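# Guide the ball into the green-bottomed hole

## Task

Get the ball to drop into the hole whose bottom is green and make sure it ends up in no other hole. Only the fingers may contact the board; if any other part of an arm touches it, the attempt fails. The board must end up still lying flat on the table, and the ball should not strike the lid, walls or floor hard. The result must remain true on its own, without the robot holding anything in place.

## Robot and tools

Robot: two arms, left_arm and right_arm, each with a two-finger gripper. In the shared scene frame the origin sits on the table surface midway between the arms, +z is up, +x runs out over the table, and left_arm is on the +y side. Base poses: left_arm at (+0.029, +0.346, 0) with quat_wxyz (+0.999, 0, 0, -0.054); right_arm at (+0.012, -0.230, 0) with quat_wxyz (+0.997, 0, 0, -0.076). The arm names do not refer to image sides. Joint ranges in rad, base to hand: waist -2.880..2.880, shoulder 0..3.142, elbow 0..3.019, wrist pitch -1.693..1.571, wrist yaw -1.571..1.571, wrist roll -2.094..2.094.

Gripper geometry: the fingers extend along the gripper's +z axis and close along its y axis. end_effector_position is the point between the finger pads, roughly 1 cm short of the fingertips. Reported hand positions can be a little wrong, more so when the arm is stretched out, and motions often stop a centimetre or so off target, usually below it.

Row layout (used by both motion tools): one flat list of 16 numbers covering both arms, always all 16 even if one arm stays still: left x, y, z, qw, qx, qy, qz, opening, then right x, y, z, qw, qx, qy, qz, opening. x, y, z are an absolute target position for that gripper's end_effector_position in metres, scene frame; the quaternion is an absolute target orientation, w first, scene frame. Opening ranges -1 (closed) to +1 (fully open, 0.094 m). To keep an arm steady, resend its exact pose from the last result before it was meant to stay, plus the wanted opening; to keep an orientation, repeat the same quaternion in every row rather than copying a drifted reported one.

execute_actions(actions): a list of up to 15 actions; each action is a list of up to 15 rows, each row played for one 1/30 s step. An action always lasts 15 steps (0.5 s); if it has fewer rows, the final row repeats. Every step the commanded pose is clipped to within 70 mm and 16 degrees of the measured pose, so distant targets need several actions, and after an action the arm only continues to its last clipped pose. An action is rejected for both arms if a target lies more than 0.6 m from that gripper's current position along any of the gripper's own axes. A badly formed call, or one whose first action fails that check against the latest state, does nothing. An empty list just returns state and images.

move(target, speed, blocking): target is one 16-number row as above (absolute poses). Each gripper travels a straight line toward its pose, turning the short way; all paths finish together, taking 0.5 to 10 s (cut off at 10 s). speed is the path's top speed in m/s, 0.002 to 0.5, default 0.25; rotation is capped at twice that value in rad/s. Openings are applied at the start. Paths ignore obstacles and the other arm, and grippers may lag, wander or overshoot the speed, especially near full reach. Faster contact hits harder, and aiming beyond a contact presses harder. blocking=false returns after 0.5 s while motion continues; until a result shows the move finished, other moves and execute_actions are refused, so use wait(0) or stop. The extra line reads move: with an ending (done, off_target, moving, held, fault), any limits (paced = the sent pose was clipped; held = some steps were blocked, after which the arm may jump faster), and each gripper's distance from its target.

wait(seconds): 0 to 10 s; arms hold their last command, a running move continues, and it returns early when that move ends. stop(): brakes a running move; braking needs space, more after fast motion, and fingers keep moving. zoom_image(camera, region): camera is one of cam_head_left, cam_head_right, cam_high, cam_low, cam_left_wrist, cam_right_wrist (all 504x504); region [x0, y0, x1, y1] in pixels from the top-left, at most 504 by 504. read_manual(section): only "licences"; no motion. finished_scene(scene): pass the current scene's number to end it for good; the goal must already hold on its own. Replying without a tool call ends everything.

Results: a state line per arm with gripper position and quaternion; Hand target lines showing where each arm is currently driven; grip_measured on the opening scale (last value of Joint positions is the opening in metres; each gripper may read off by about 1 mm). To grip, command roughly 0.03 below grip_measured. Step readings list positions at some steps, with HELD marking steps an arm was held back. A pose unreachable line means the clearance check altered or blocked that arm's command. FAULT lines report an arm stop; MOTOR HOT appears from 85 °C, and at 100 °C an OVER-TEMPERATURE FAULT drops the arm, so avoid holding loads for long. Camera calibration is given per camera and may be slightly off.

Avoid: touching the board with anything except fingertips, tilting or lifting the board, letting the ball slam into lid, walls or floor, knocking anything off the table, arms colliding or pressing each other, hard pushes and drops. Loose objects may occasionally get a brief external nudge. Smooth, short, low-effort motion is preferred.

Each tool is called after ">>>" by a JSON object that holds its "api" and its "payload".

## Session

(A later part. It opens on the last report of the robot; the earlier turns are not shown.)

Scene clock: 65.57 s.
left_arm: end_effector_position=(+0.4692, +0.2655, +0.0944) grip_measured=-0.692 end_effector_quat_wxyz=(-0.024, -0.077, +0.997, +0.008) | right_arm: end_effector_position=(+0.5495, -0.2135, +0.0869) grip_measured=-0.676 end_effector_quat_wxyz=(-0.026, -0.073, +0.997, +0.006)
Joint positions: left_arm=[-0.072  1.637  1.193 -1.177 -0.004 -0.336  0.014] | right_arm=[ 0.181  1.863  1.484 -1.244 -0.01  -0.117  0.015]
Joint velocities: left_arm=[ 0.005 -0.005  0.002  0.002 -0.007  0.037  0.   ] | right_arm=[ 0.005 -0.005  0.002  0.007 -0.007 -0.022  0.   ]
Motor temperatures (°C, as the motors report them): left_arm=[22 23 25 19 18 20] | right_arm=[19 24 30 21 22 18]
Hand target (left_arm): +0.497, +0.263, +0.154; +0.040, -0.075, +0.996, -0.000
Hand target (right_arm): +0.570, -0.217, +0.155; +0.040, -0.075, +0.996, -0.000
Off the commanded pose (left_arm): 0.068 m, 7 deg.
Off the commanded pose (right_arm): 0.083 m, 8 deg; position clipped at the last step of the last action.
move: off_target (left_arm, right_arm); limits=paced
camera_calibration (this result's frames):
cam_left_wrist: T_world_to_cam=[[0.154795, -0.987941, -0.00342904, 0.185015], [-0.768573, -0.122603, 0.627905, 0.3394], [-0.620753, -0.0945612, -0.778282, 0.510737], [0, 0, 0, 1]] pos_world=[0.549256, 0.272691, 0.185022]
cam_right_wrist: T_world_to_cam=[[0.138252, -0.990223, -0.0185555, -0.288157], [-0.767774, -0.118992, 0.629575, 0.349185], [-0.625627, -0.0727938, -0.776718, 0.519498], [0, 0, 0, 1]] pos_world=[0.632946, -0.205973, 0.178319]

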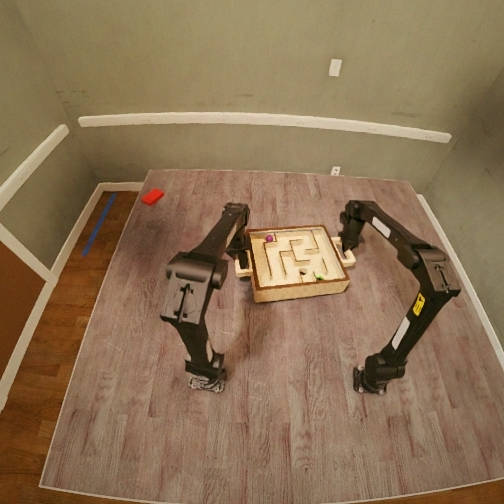

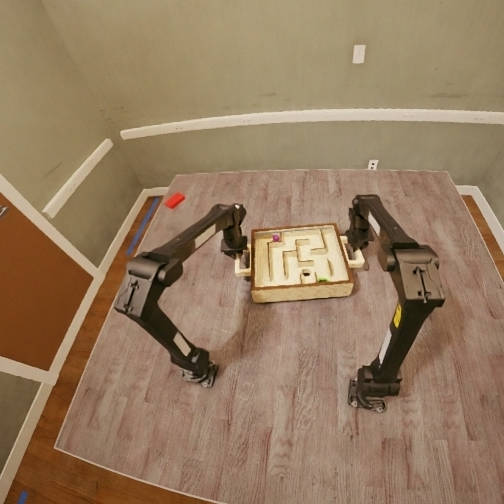

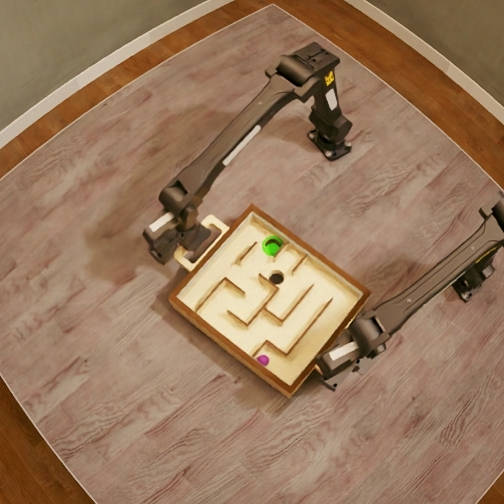

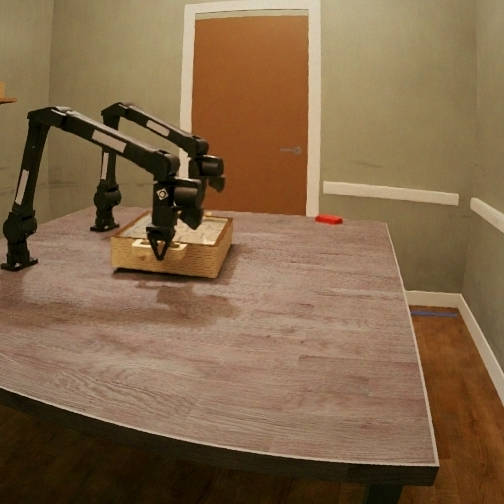

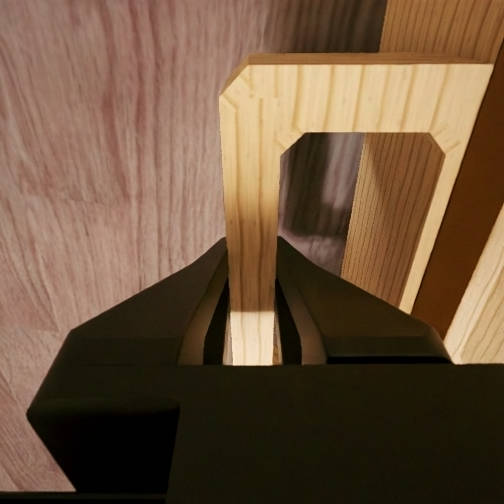

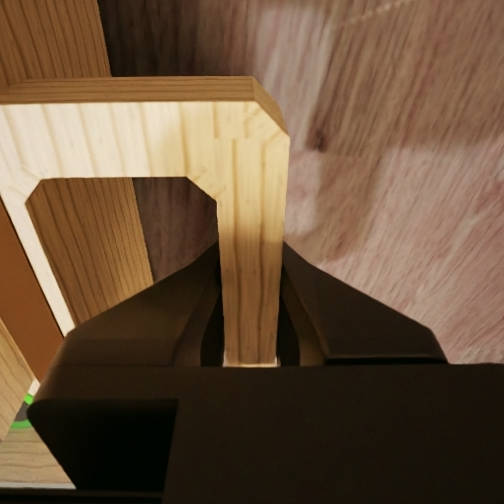

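>>> {"api": "move", "payload": {"target": [0.5,0.262,0.17,0.08,-0.075,0.994,0,-0.75,0.578,-0.217,0.17,0.08,-0.075,0.994,0,-0.75], "speed": 0.03}}

Scene clock: 71.97 s.
left_arm: end_effector_position=(+0.4710, +0.2661, +0.1143) grip_measured=-0.692 end_effector_quat_wxyz=(+0.010, -0.079, +0.997, +0.010) | right_arm: end_effector_position=(+0.5550, -0.2123, +0.1083) grip_measured=-0.676 end_effector_quat_wxyz=(+0.007, -0.075, +0.997, +0.008)
Joint positions: left_arm=[-0.078  1.581  1.182 -1.158 -0.024 -0.345  0.014] | right_arm=[ 0.181  1.817  1.477 -1.217 -0.016 -0.121  0.015]
Joint velocities: left_arm=[-0.015  0.005 -0.002 -0.017  0.037 -0.022 -0.   ] | right_arm=[-0.005 -0.005  0.022  0.012  0.037  0.007  0.   ]
Motor temperatures (°C, as the motors report them): left_arm=[22 23 26 19 18 20] | right_arm=[19 24 31 21 22 18]
Hand target (left_arm): +0.497, +0.262, +0.169; +0.080, -0.074, +0.994, +0.000
Hand target (right_arm): +0.573, -0.217, +0.170; +0.080, -0.076, +0.994, -0.000
Off the commanded pose (left_arm): 0.063 m, 8 deg.
Off the commanded pose (right_arm): 0.066 m, 8 deg.
move: off_target (left_arm, right_arm)
camera_calibration (this result's frames):
cam_left_wrist: T_world_to_cam=[[0.158357, -0.987381, -0.00132473, 0.183354], [-0.808119, -0.130377, 0.574408, 0.355088], [-0.567332, -0.089891, -0.818568, 0.505563], [0, 0, 0, 1]] pos_world=[0.54474, 0.272781, 0.210115]
cam_right_wrist: T_world_to_cam=[[0.143857, -0.989441, -0.0176712, -0.290291], [-0.806946, -0.127623, 0.576671, 0.365671], [-0.572837, -0.0686983, -0.816785, 0.51554], [0, 0, 0, 1]] pos_world=[0.632158, -0.205141, 0.205084]

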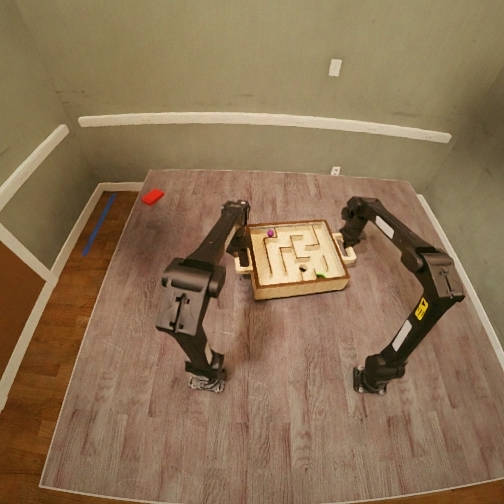

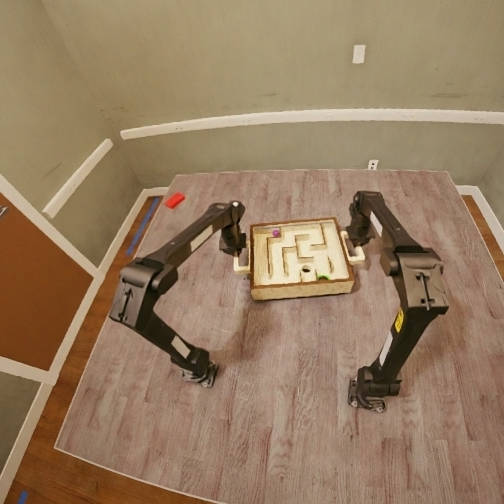

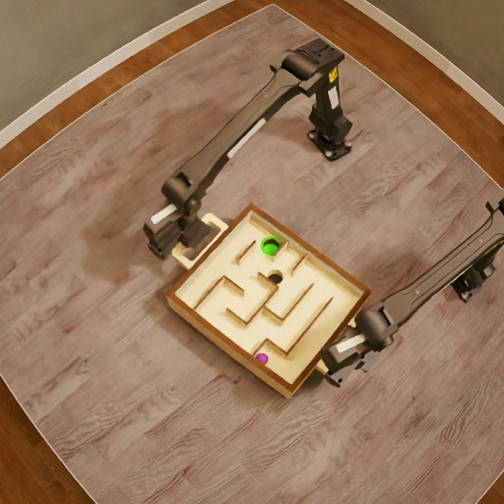

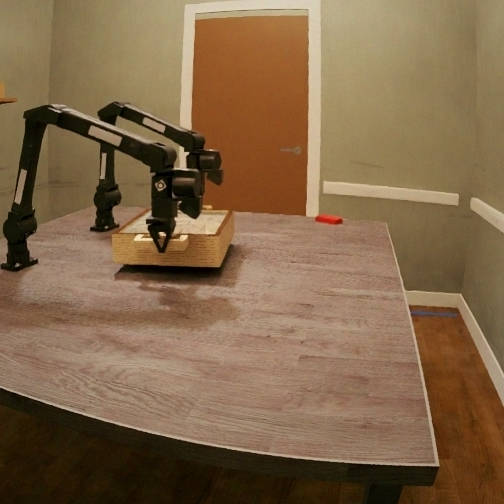

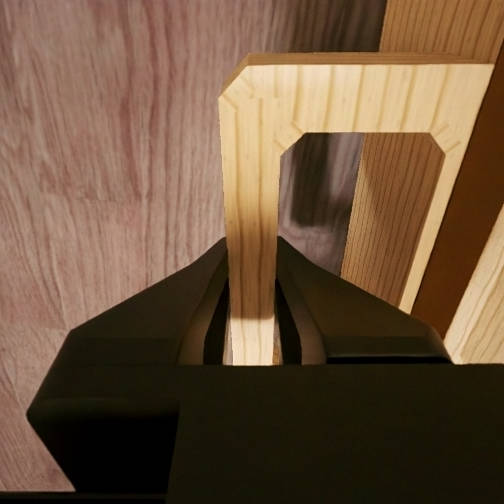

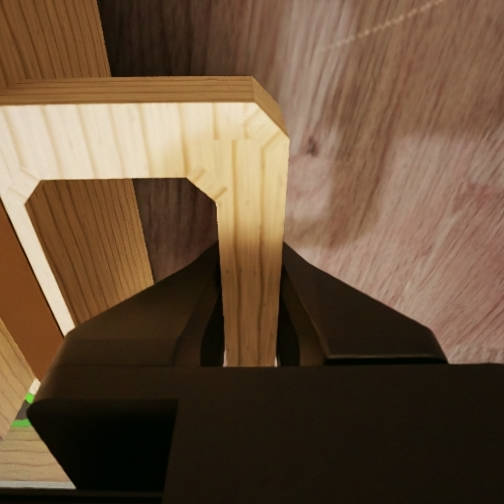

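>>> {"api": "move", "payload": {"target": [0.5,0.262,0.16,0.08,-0.075,0.994,-0.035,-0.75,0.578,-0.217,0.195,0.08,-0.075,0.994,-0.035,-0.75], "speed": 0.03}}

>>> {"api": "zoom_image", "payload": {"camera": "cam_high", "region": [150,190,380,420]}}

Scene clock: 95.70 s.
left_arm: end_effector_position=(+0.4692, +0.2608, +0.1035) grip_measured=-0.692 end_effector_quat_wxyz=(+0.007, -0.073, +0.997, -0.015) | right_arm: end_effector_position=(+0.5444, -0.2191, +0.1154) grip_measured=-0.676 end_effector_quat_wxyz=(+0.007, -0.068, +0.997, -0.022)
Joint positions: left_arm=[-0.071  1.586  1.158 -1.122  0.025 -0.325  0.014] | right_arm=[ 0.188  1.784  1.45  -1.222  0.043 -0.1    0.015]
Joint velocities: left_arm=[ 0.005 -0.005 -0.002 -0.012  0.022 -0.022  0.   ] | right_arm=[ 0.005 -0.005  0.007  0.012  0.007 -0.007 -0.   ]
Motor temperatures (°C, as the motors report them): left_arm=[22 23 28 19 19 20] | right_arm=[19 25 32 21 22 18]
Hand target (left_arm): +0.497, +0.263, +0.160; +0.080, -0.074, +0.993, -0.034
Hand target (right_arm): +0.568, -0.217, +0.184; +0.080, -0.075, +0.993, -0.035
Off the commanded pose (left_arm): 0.064 m, 9 deg.
Off the commanded pose (right_arm): 0.086 m, 9 deg; position clipped at the last step of the last action.
move: off_target (left_arm, right_arm); limits=paced
camera_calibration (this result's frames):
cam_left_wrist: T_world_to_cam=[[0.144394, -0.988417, 0.0467062, 0.180266], [-0.808493, -0.090632, 0.581485, 0.348298], [-0.570517, -0.121724, -0.812215, 0.504429], [0, 0, 0, 1]] pos_world=[0.543353, 0.271146, 0.198754]
cam_right_wrist: T_world_to_cam=[[0.129386, -0.990751, 0.0408875, -0.29455], [-0.809957, -0.0818082, 0.580755, 0.363392], [-0.572039, -0.108259, -0.813051, 0.505236], [0, 0, 0, 1]] pos_world=[0.621457, -0.207401, 0.211784]

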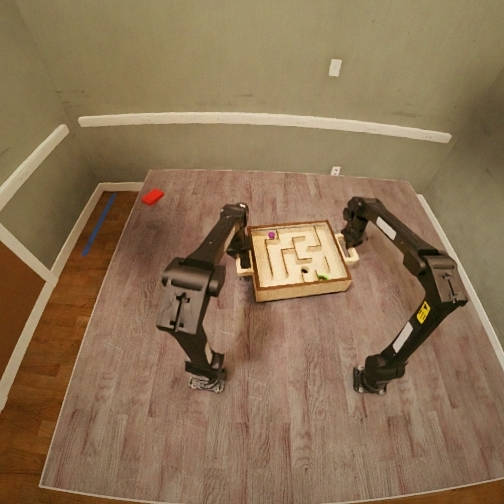

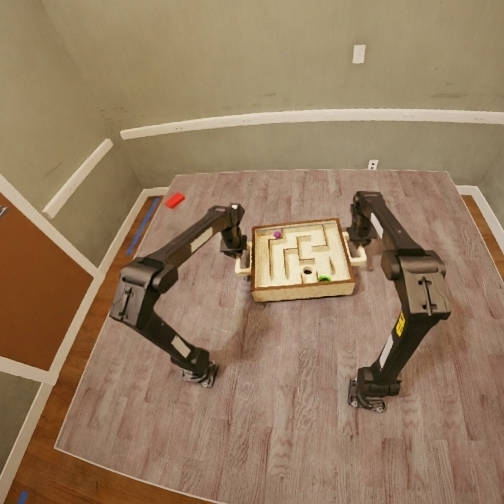

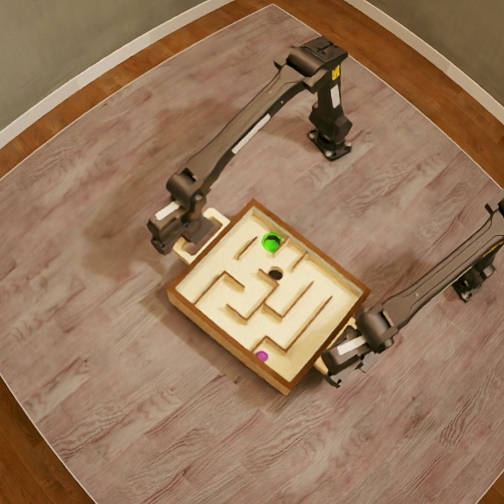

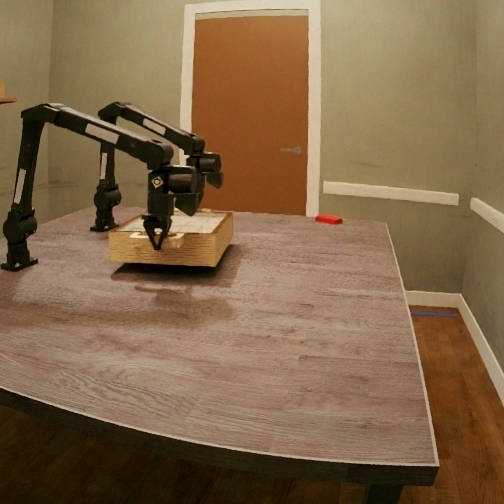

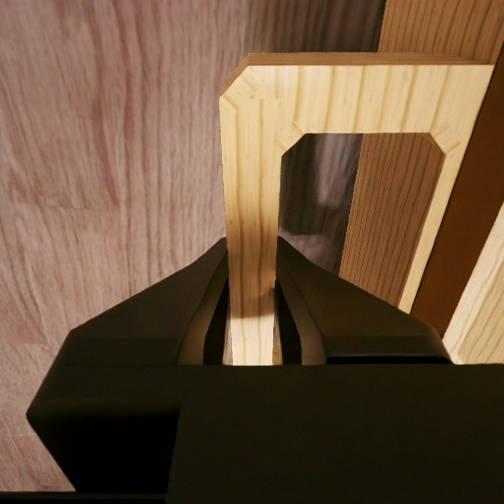

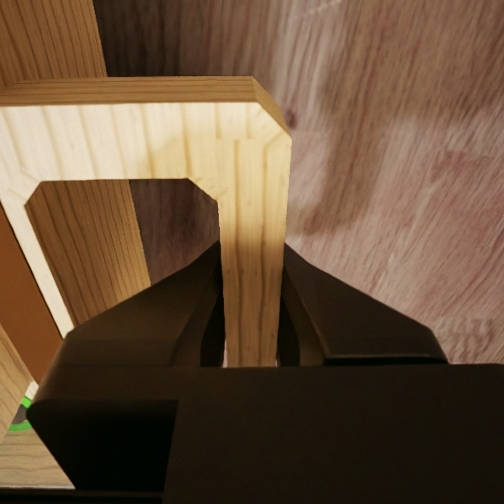

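Region (150, 190, 380, 420) of cam_high's 504x504 image, scaled by 2.191, with more detail than that image has.

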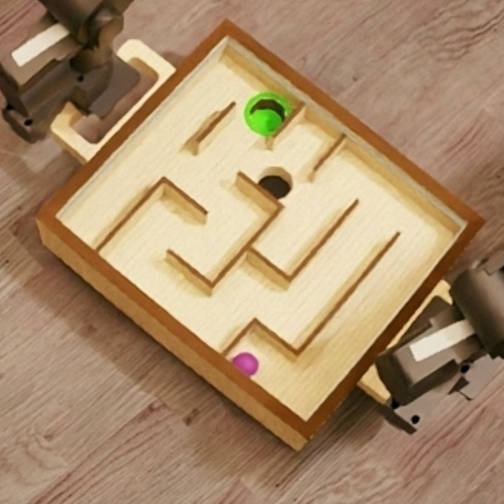

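>>> {"api": "move", "payload": {"target": [0.49,0.262,0.14,0.085,-0.075,0.994,-0.048,-0.75,0.562,-0.217,0.18,0.085,-0.075,0.994,-0.048,-0.75], "speed": 0.03}}

>>> {"api": "zoom_image", "payload": {"camera": "cam_high", "region": [150,190,380,420]}}

Scene clock: 102.17 s.
left_arm: end_effector_position=(+0.4663, +0.2596, +0.0935) grip_measured=-0.692 end_effector_quat_wxyz=(+0.020, -0.070, +0.997, -0.030) | right_arm: end_effector_position=(+0.5379, -0.2205, +0.1216) grip_measured=-0.676 end_effector_quat_wxyz=(+0.017, -0.064, +0.997, -0.037)
Joint positions: left_arm=[-0.066  1.573  1.111 -1.056  0.05  -0.316  0.014] | right_arm=[ 0.196  1.75   1.419 -1.205  0.073 -0.087  0.015]
Joint velocities: left_arm=[-0.015  0.005  0.002 -0.007 -0.051  0.066  0.   ] | right_arm=[-0.015 -0.005  0.002  0.002 -0.007  0.037  0.001]
Motor temperatures (°C, as the motors report them): left_arm=[22 24 28 19 19 20] | right_arm=[19 25 33 21 22 18]
Hand target (left_arm): +0.488, +0.262, +0.139; +0.085, -0.074, +0.992, -0.048
Hand target (right_arm): +0.557, -0.217, +0.180; +0.085, -0.075, +0.992, -0.048
Off the commanded pose (left_arm): 0.052 m, 8 deg.
Off the commanded pose (right_arm): 0.063 m, 8 deg.
move: off_target (left_arm, right_arm)
camera_calibration (this result's frames):
cam_left_wrist: T_world_to_cam=[[0.138344, -0.987138, 0.0801275, 0.179325], [-0.82481, -0.0700529, 0.561053, 0.355832], [-0.548223, -0.143708, -0.823893, 0.490885], [0, 0, 0, 1]] pos_world=[0.5378, 0.27249, 0.190427]
cam_right_wrist: T_world_to_cam=[[0.121348, -0.989969, 0.0723538, -0.294676], [-0.823357, -0.0596765, 0.564377, 0.368499], [-0.554398, -0.128059, -0.82234, 0.493735], [0, 0, 0, 1]] pos_world=[0.61289, -0.206503, 0.219367]

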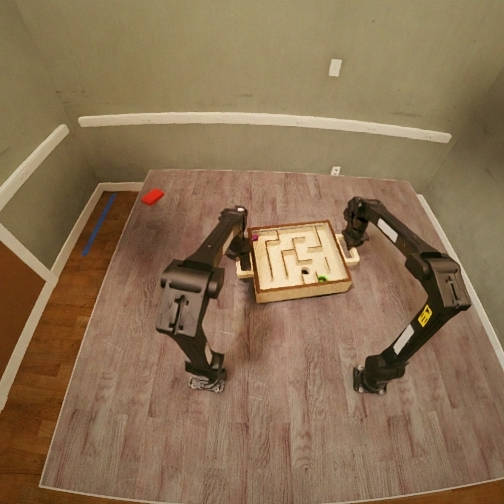

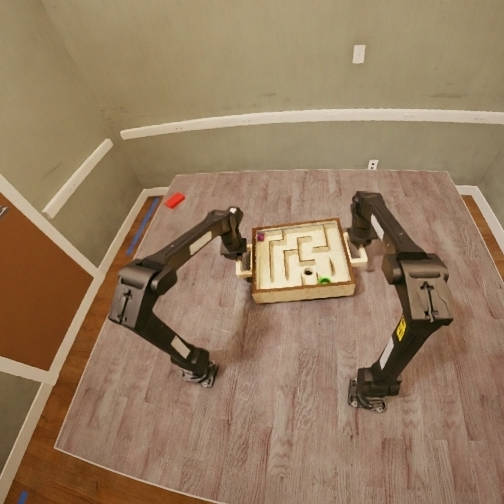

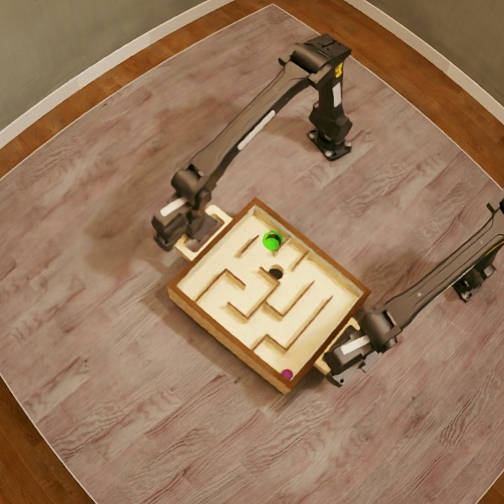

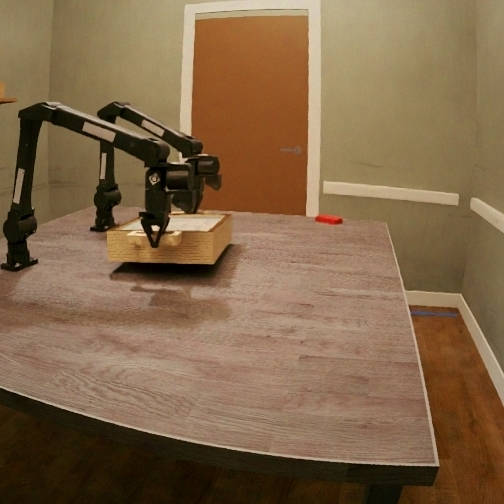

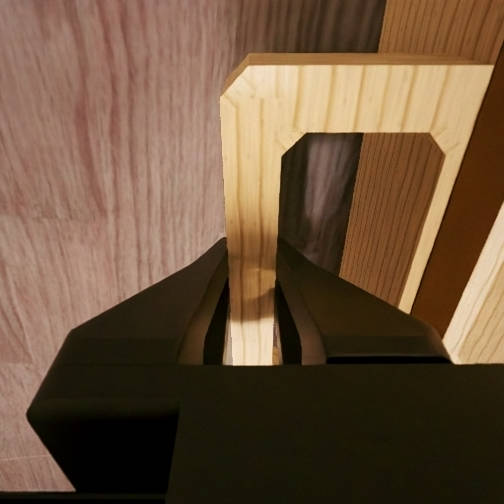

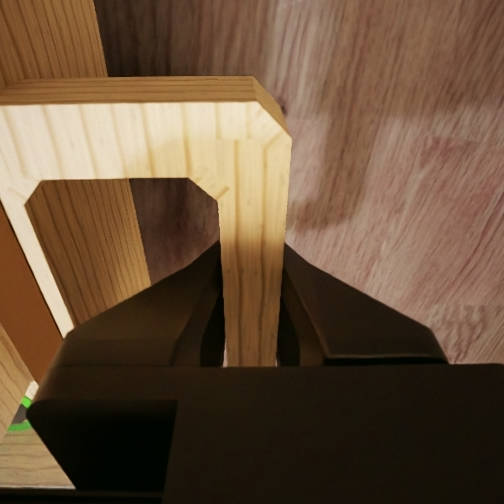

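Region (150, 190, 380, 420) of cam_high's 504x504 image, scaled by 2.191, with more detail than that image has.

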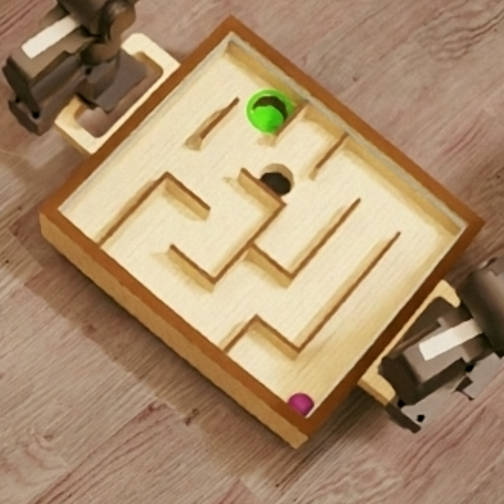

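>>> {"api": "move", "payload": {"target": [0.485,0.262,0.148,0.108,-0.075,0.992,-0.045,-0.75,0.555,-0.217,0.184,0.108,-0.075,0.992,-0.045,-0.75], "speed": 0.03}}

>>> {"api": "zoom_image", "payload": {"camera": "cam_high", "region": [150,190,380,420]}}

Scene clock: 109.33 s.
left_arm: end_effector_position=(+0.4638, +0.2621, +0.1018) grip_measured=-0.692 end_effector_quat_wxyz=(+0.044, -0.070, +0.996, -0.031) | right_arm: end_effector_position=(+0.5366, -0.2177, +0.1314) grip_measured=-0.676 end_effector_quat_wxyz=(+0.043, -0.064, +0.996, -0.034)
Joint positions: left_arm=[-0.066  1.528  1.08  -1.022  0.038 -0.317  0.014] | right_arm=[ 0.199  1.708  1.387 -1.162  0.067 -0.085  0.015]
Joint velocities: left_arm=[-0.005 -0.005  0.007  0.012  0.022 -0.11  -0.   ] | right_arm=[ 0.005  0.005 -0.012 -0.007 -0.066 -0.007  0.001]
Motor temperatures (°C, as the motors report them): left_arm=[22 24 27 19 18 20] | right_arm=[19 25 33 21 22 18]
Hand target (left_arm): +0.484, +0.262, +0.147; +0.108, -0.074, +0.990, -0.045
Hand target (right_arm): +0.551, -0.217, +0.184; +0.107, -0.075, +0.990, -0.045
Off the commanded pose (left_arm): 0.051 m, 8 deg.
Off the commanded pose (right_arm): 0.056 m, 8 deg.
move: off_target (left_arm, right_arm)
camera_calibration (this result's frames):
cam_left_wrist: T_world_to_cam=[[0.13598, -0.98718, 0.0835811, 0.18223], [-0.851156, -0.0732355, 0.519778, 0.366523], [-0.506993, -0.14182, -0.850203, 0.479795], [0, 0, 0, 1]] pos_world=[0.530442, 0.274781, 0.202182]
cam_right_wrist: T_world_to_cam=[[0.1195, -0.990352, 0.0701605, -0.291265], [-0.851675, -0.0659342, 0.519907, 0.381734], [-0.510265, -0.121883, -0.851337, 0.482905], [0, 0, 0, 1]] pos_world=[0.606329, -0.204427, 0.233084]

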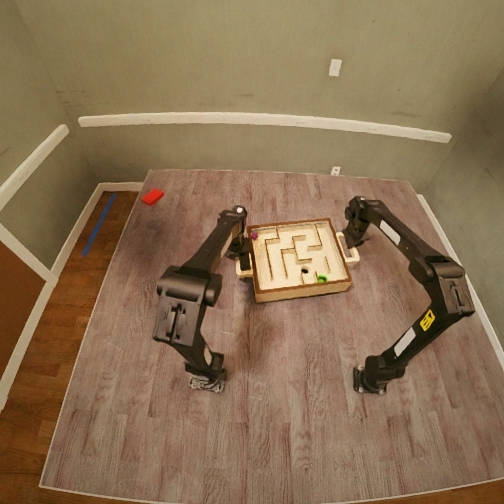

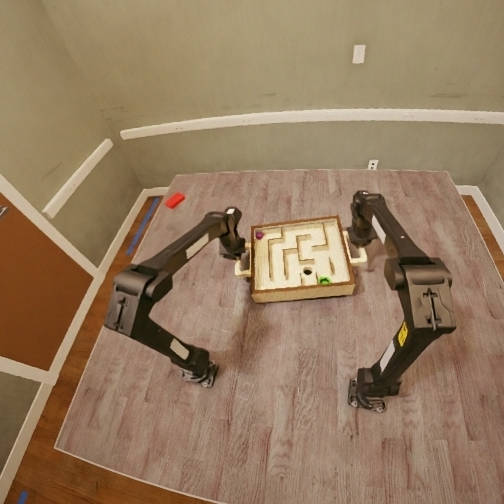

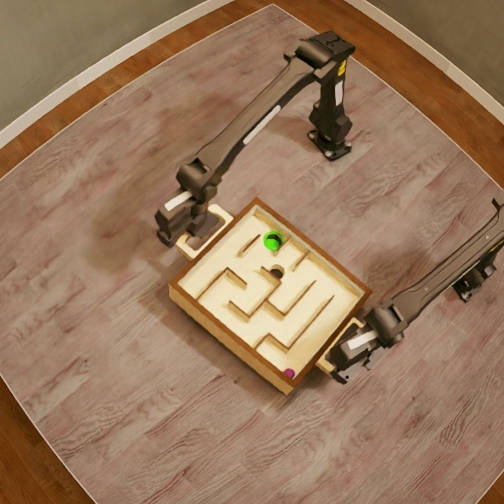

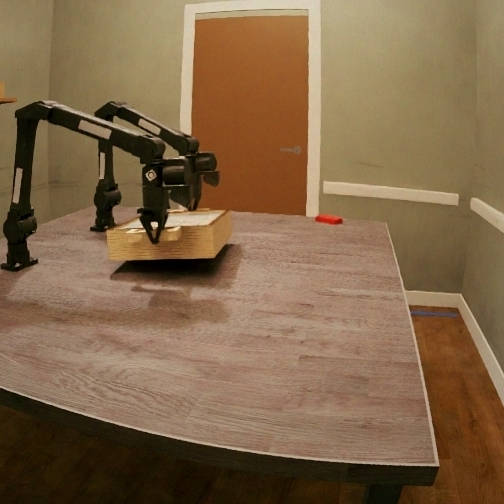

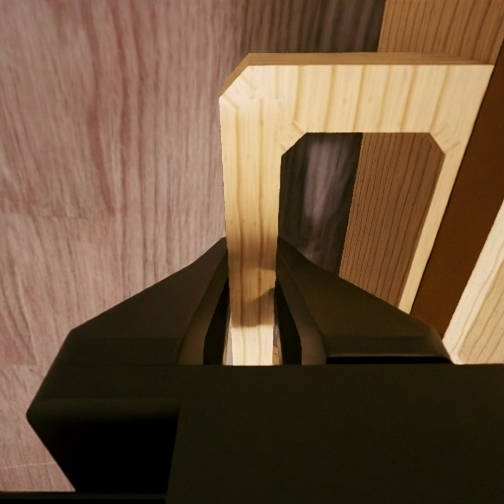

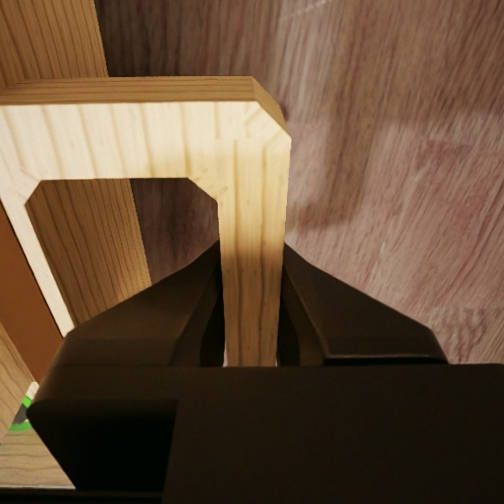

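Region (150, 190, 380, 420) of cam_high's 504x504 image, scaled by 2.191, with more detail than that image has.

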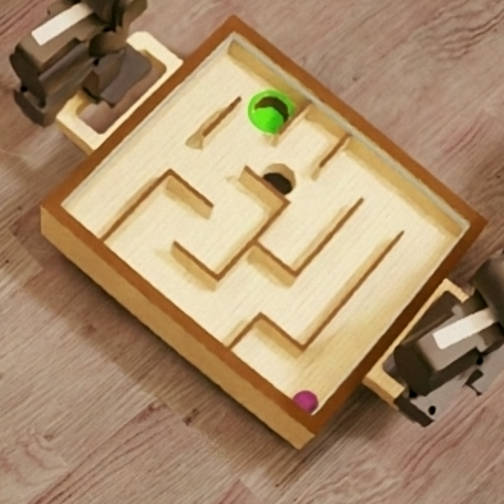

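>>> {"api": "move", "payload": {"target": [0.485,0.262,0.156,0.112,-0.075,0.992,-0.028,-0.75,0.555,-0.217,0.178,0.112,-0.075,0.992,-0.028,-0.75], "speed": 0.02}}

>>> {"api": "zoom_image", "payload": {"camera": "cam_high", "region": [150,190,380,420]}}

Scene clock: 118.50 s.
left_arm: end_effector_position=(+0.4529, +0.2666, +0.0984) grip_measured=-0.692 end_effector_quat_wxyz=(+0.042, -0.075, +0.996, -0.017) | right_arm: end_effector_position=(+0.5312, -0.2130, +0.1183) grip_measured=-0.676 end_effector_quat_wxyz=(+0.040, -0.069, +0.997, -0.020)
Joint positions: left_arm=[-0.07   1.51   1.051 -1.022  0.012 -0.33   0.014] | right_arm=[ 0.199  1.71   1.355 -1.136  0.038 -0.093  0.015]
Joint velocities: left_arm=[-0.015 -0.005 -0.002  0.037  0.007 -0.022 -0.   ] | right_arm=[-0.024 -0.005  0.007 -0.002 -0.081 -0.037 -0.001]
Motor temperatures (°C, as the motors report them): left_arm=[22 24 27 19 18 20] | right_arm=[19 25 33 21 22 18]
Hand target (left_arm): +0.482, +0.263, +0.155; +0.112, -0.075, +0.991, -0.028
Hand target (right_arm): +0.551, -0.217, +0.178; +0.112, -0.075, +0.990, -0.029
Off the commanded pose (left_arm): 0.066 m, 8 deg.
Off the commanded pose (right_arm): 0.064 m, 8 deg.
move: off_target (left_arm, right_arm)
camera_calibration (this result's frames):
cam_left_wrist: T_world_to_cam=[[0.147139, -0.987495, 0.0566038, 0.186085], [-0.846451, -0.0961029, 0.523723, 0.362882], [-0.511734, -0.124972, -0.850006, 0.469584], [0, 0, 0, 1]] pos_world=[0.520084, 0.277317, 0.198567]
cam_right_wrist: T_world_to_cam=[[0.130673, -0.990542, 0.0418511, -0.287706], [-0.845942, -0.0893849, 0.52573, 0.37549], [-0.517016, -0.104102, -0.849622, 0.476712], [0, 0, 0, 1]] pos_world=[0.601706, -0.201795, 0.219659]

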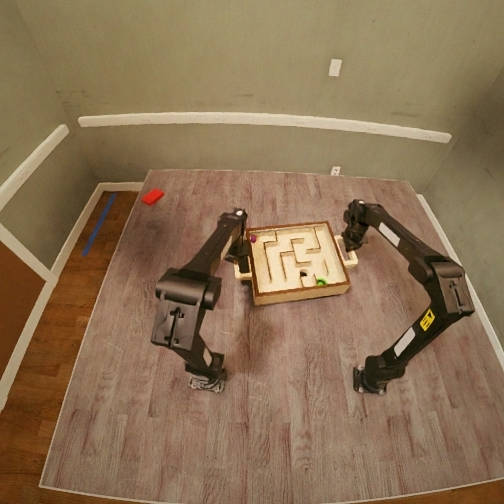

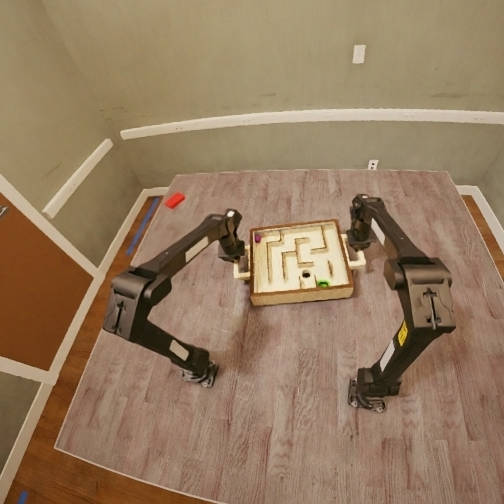

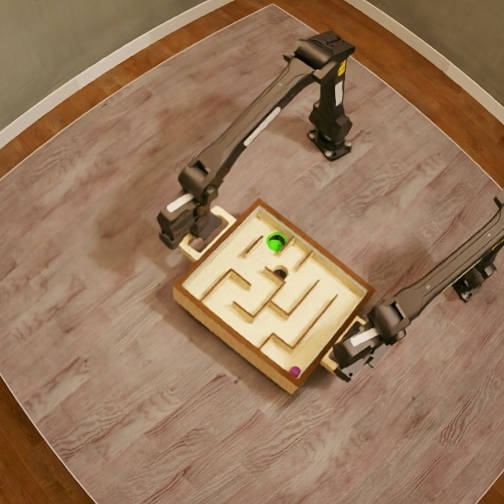

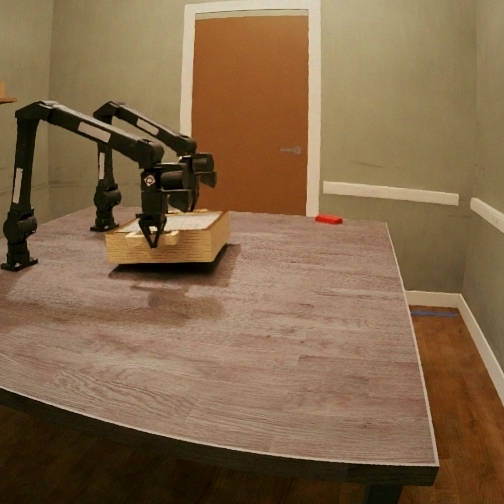

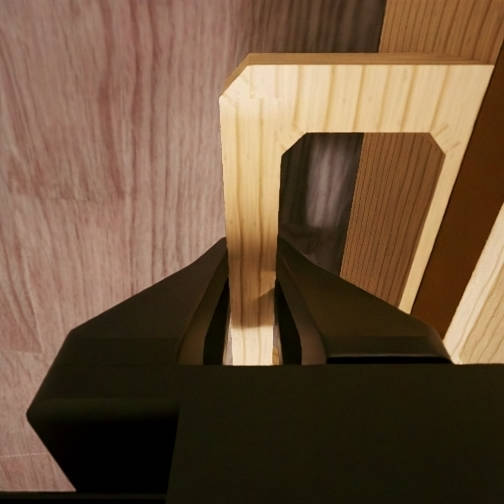

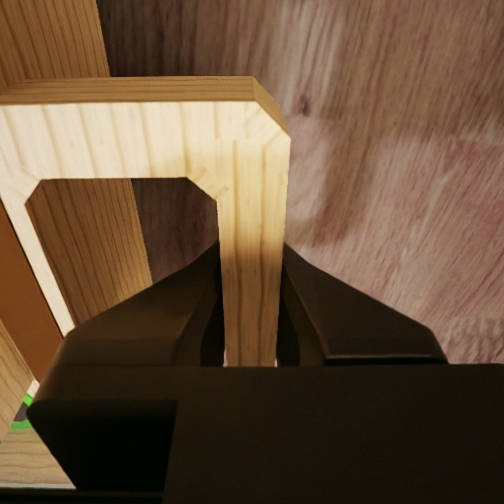

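Region (150, 190, 380, 420) of cam_high's 504x504 image, scaled by 2.191, with more detail than that image has.

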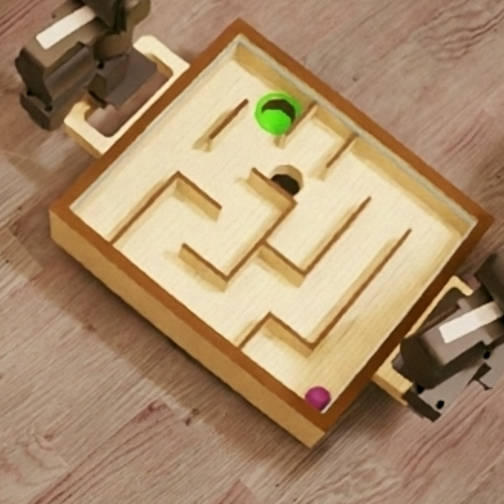

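>>> {"api": "move", "payload": {"target": [0.465,0.264,0.165,0.14,-0.075,0.987,-0.028,-0.75,0.54,-0.215,0.185,0.14,-0.075,0.987,-0.028,-0.75], "speed": 0.02}}

>>> {"api": "zoom_image", "payload": {"camera": "cam_high", "region": [150,190,380,420]}}

Scene clock: 129.33 s.
left_arm: end_effector_position=(+0.4457, +0.2683, +0.1197) grip_measured=-0.692 end_effector_quat_wxyz=(+0.076, -0.074, +0.994, -0.014) | right_arm: end_effector_position=(+0.5236, -0.2111, +0.1362) grip_measured=-0.676 end_effector_quat_wxyz=(+0.077, -0.069, +0.995, -0.016)
Joint positions: left_arm=[-0.079  1.429  1.019 -1.006 -0.011 -0.335  0.014] | right_arm=[ 0.201  1.634  1.3   -1.083  0.029 -0.092  0.015]
Joint velocities: left_arm=[-0.005 -0.015 -0.012  0.007  0.022  0.007  0.   ] | right_arm=[-0.005  0.005 -0.007  0.012 -0.022 -0.051 -0.001]
Motor temperatures (°C, as the motors report them): left_arm=[22 24 28 19 18 20] | right_arm=[19 25 33 21 22 18]
Hand target (left_arm): +0.464, +0.264, +0.164; +0.140, -0.074, +0.987, -0.028
Hand target (right_arm): +0.537, -0.215, +0.185; +0.139, -0.076, +0.987, -0.028
Off the commanded pose (left_arm): 0.049 m, 8 deg.
Off the commanded pose (right_arm): 0.052 m, 7 deg.
move: off_target (left_arm, right_arm)
camera_calibration (this result's frames):
cam_left_wrist: T_world_to_cam=[[0.142277, -0.988225, 0.0562911, 0.190044], [-0.880258, -0.100316, 0.463771, 0.3692], [-0.452663, -0.115535, -0.884165, 0.45954], [0, 0, 0, 1]] pos_world=[0.505969, 0.277935, 0.224387]
cam_right_wrist: T_world_to_cam=[[0.129096, -0.990859, 0.0391415, -0.284415], [-0.882109, -0.0967159, 0.46101, 0.386024], [-0.45301, -0.0940414, -0.886531, 0.461789], [0, 0, 0, 1]] pos_world=[0.586427, -0.201054, 0.242562]

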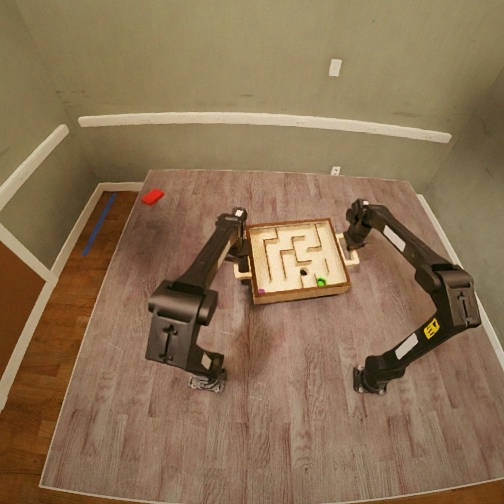

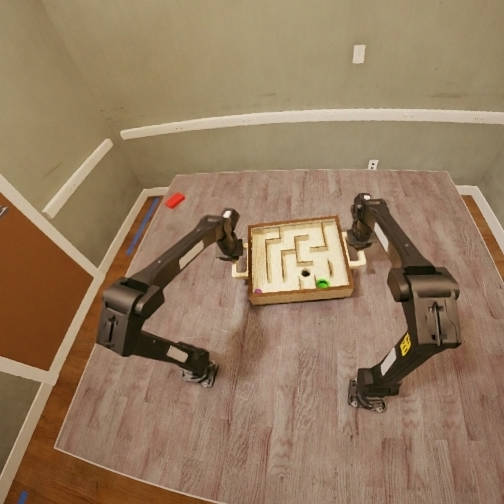

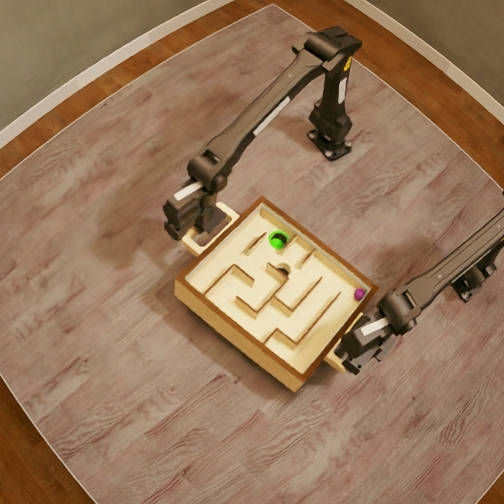

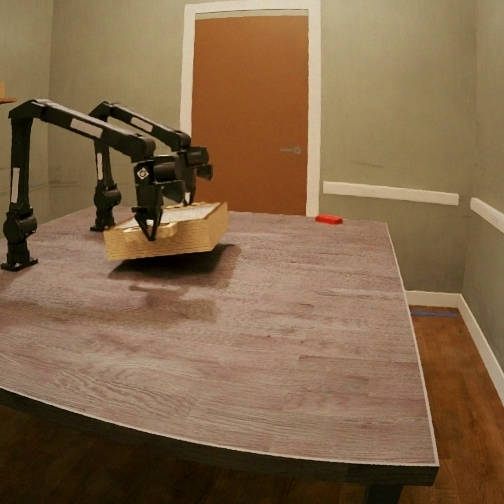

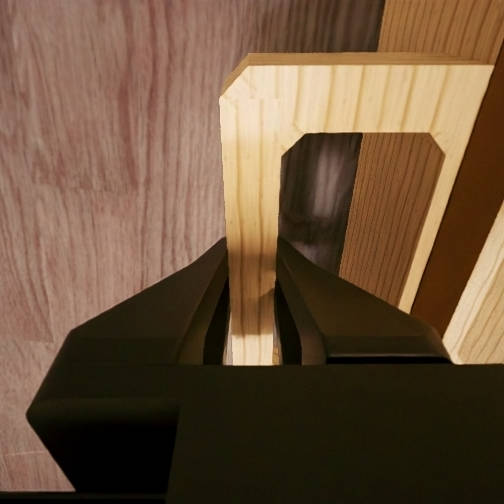

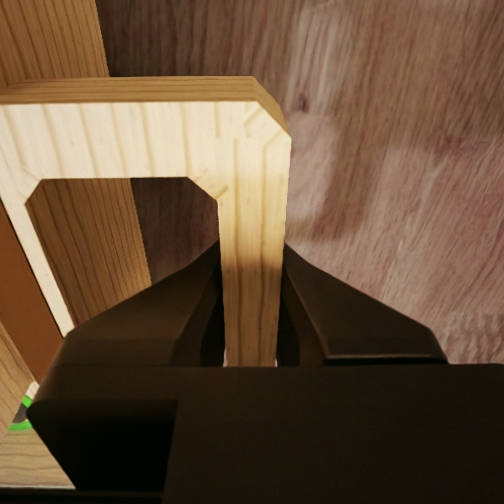

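Region (150, 190, 380, 420) of cam_high's 504x504 image, scaled by 2.191, with more detail than that image has.

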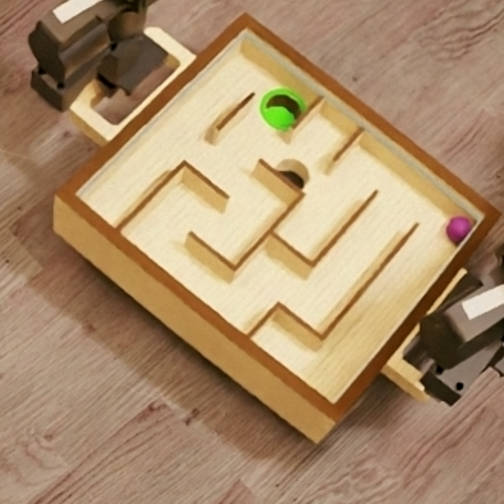

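>>> {"api": "move", "payload": {"target": [0.465,0.264,0.182,0.12,-0.075,0.99,0.02,-0.75,0.54,-0.215,0.168,0.12,-0.075,0.99,0.02,-0.75], "speed": 0.03}}

>>> {"api": "zoom_image", "payload": {"camera": "cam_high", "region": [150,190,380,420]}}

Scene clock: 148.27 s.
left_arm: end_effector_position=(+0.4344, +0.2688, +0.1254) grip_measured=-0.693 end_effector_quat_wxyz=(+0.056, -0.073, +0.995, +0.026) | right_arm: end_effector_position=(+0.5121, -0.2097, +0.1158) grip_measured=-0.676 end_effector_quat_wxyz=(+0.054, -0.069, +0.996, +0.021)
Joint positions: left_arm=[-0.112  1.43   1.04  -1.087 -0.082 -0.362  0.014] | right_arm=[ 0.178  1.652  1.27  -1.083 -0.046 -0.109  0.015]
Joint velocities: left_arm=[-0.015 -0.015 -0.027 -0.017 -0.081 -0.007  0.001] | right_arm=[-0.005  0.005 -0.002 -0.012 -0.007 -0.022 -0.001]
Motor temperatures (°C, as the motors report them): left_arm=[22 23 28 19 19 20] | right_arm=[19 25 32 21 23 18]
Hand target (left_arm): +0.462, +0.265, +0.181; +0.120, -0.076, +0.990, +0.020
Hand target (right_arm): +0.536, -0.215, +0.169; +0.120, -0.076, +0.990, +0.019
Off the commanded pose (left_arm): 0.065 m, 7 deg.
Off the commanded pose (right_arm): 0.059 m, 8 deg.
move: off_target (left_arm, right_arm)
camera_calibration (this result's frames):
cam_left_wrist: T_world_to_cam=[[0.145667, -0.988986, -0.0262192, 0.200898], [-0.85851, -0.139531, 0.493449, 0.353998], [-0.491673, -0.0493699, -0.86938, 0.456798], [0, 0, 0, 1]] pos_world=[0.499241, 0.270631, 0.227718]
cam_right_wrist: T_world_to_cam=[[0.133429, -0.990339, -0.0377553, -0.274002], [-0.857364, -0.134454, 0.49684, 0.360632], [-0.497116, -0.0339226, -0.867021, 0.471627], [0, 0, 0, 1]] pos_world=[0.580206, -0.206868, 0.219389]

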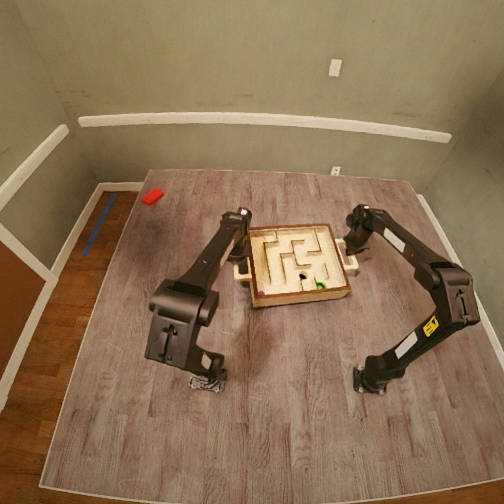

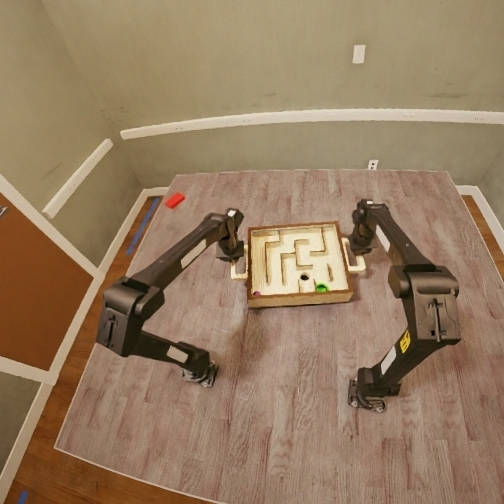

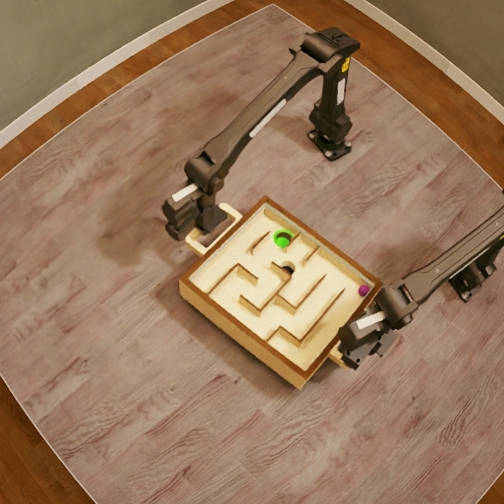

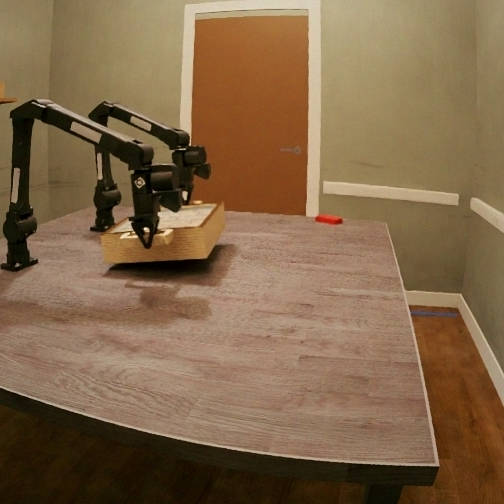

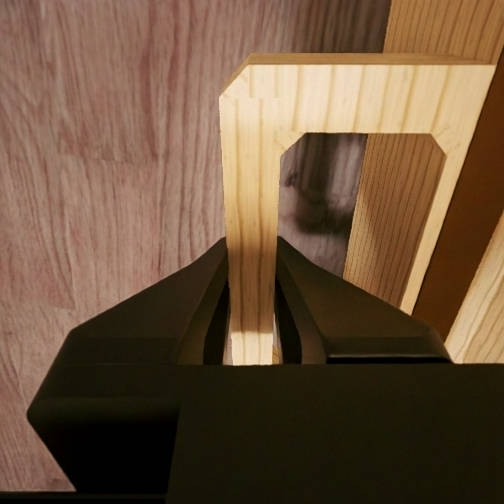

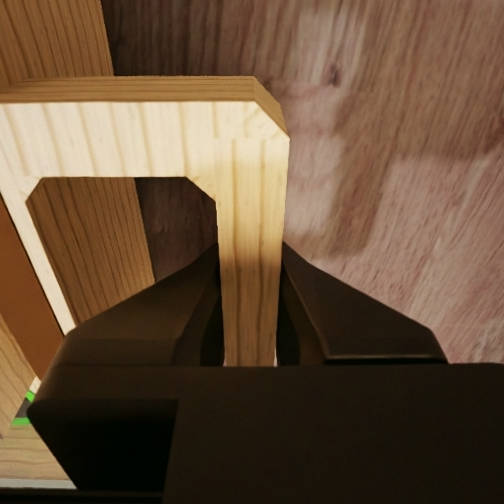

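Region (150, 190, 380, 420) of cam_high's 504x504 image, scaled by 2.191, with more detail than that image has.

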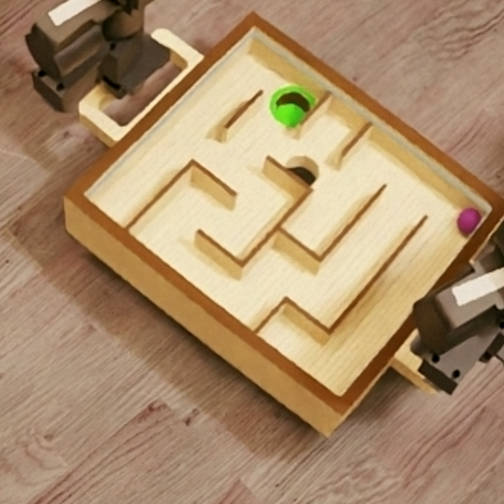

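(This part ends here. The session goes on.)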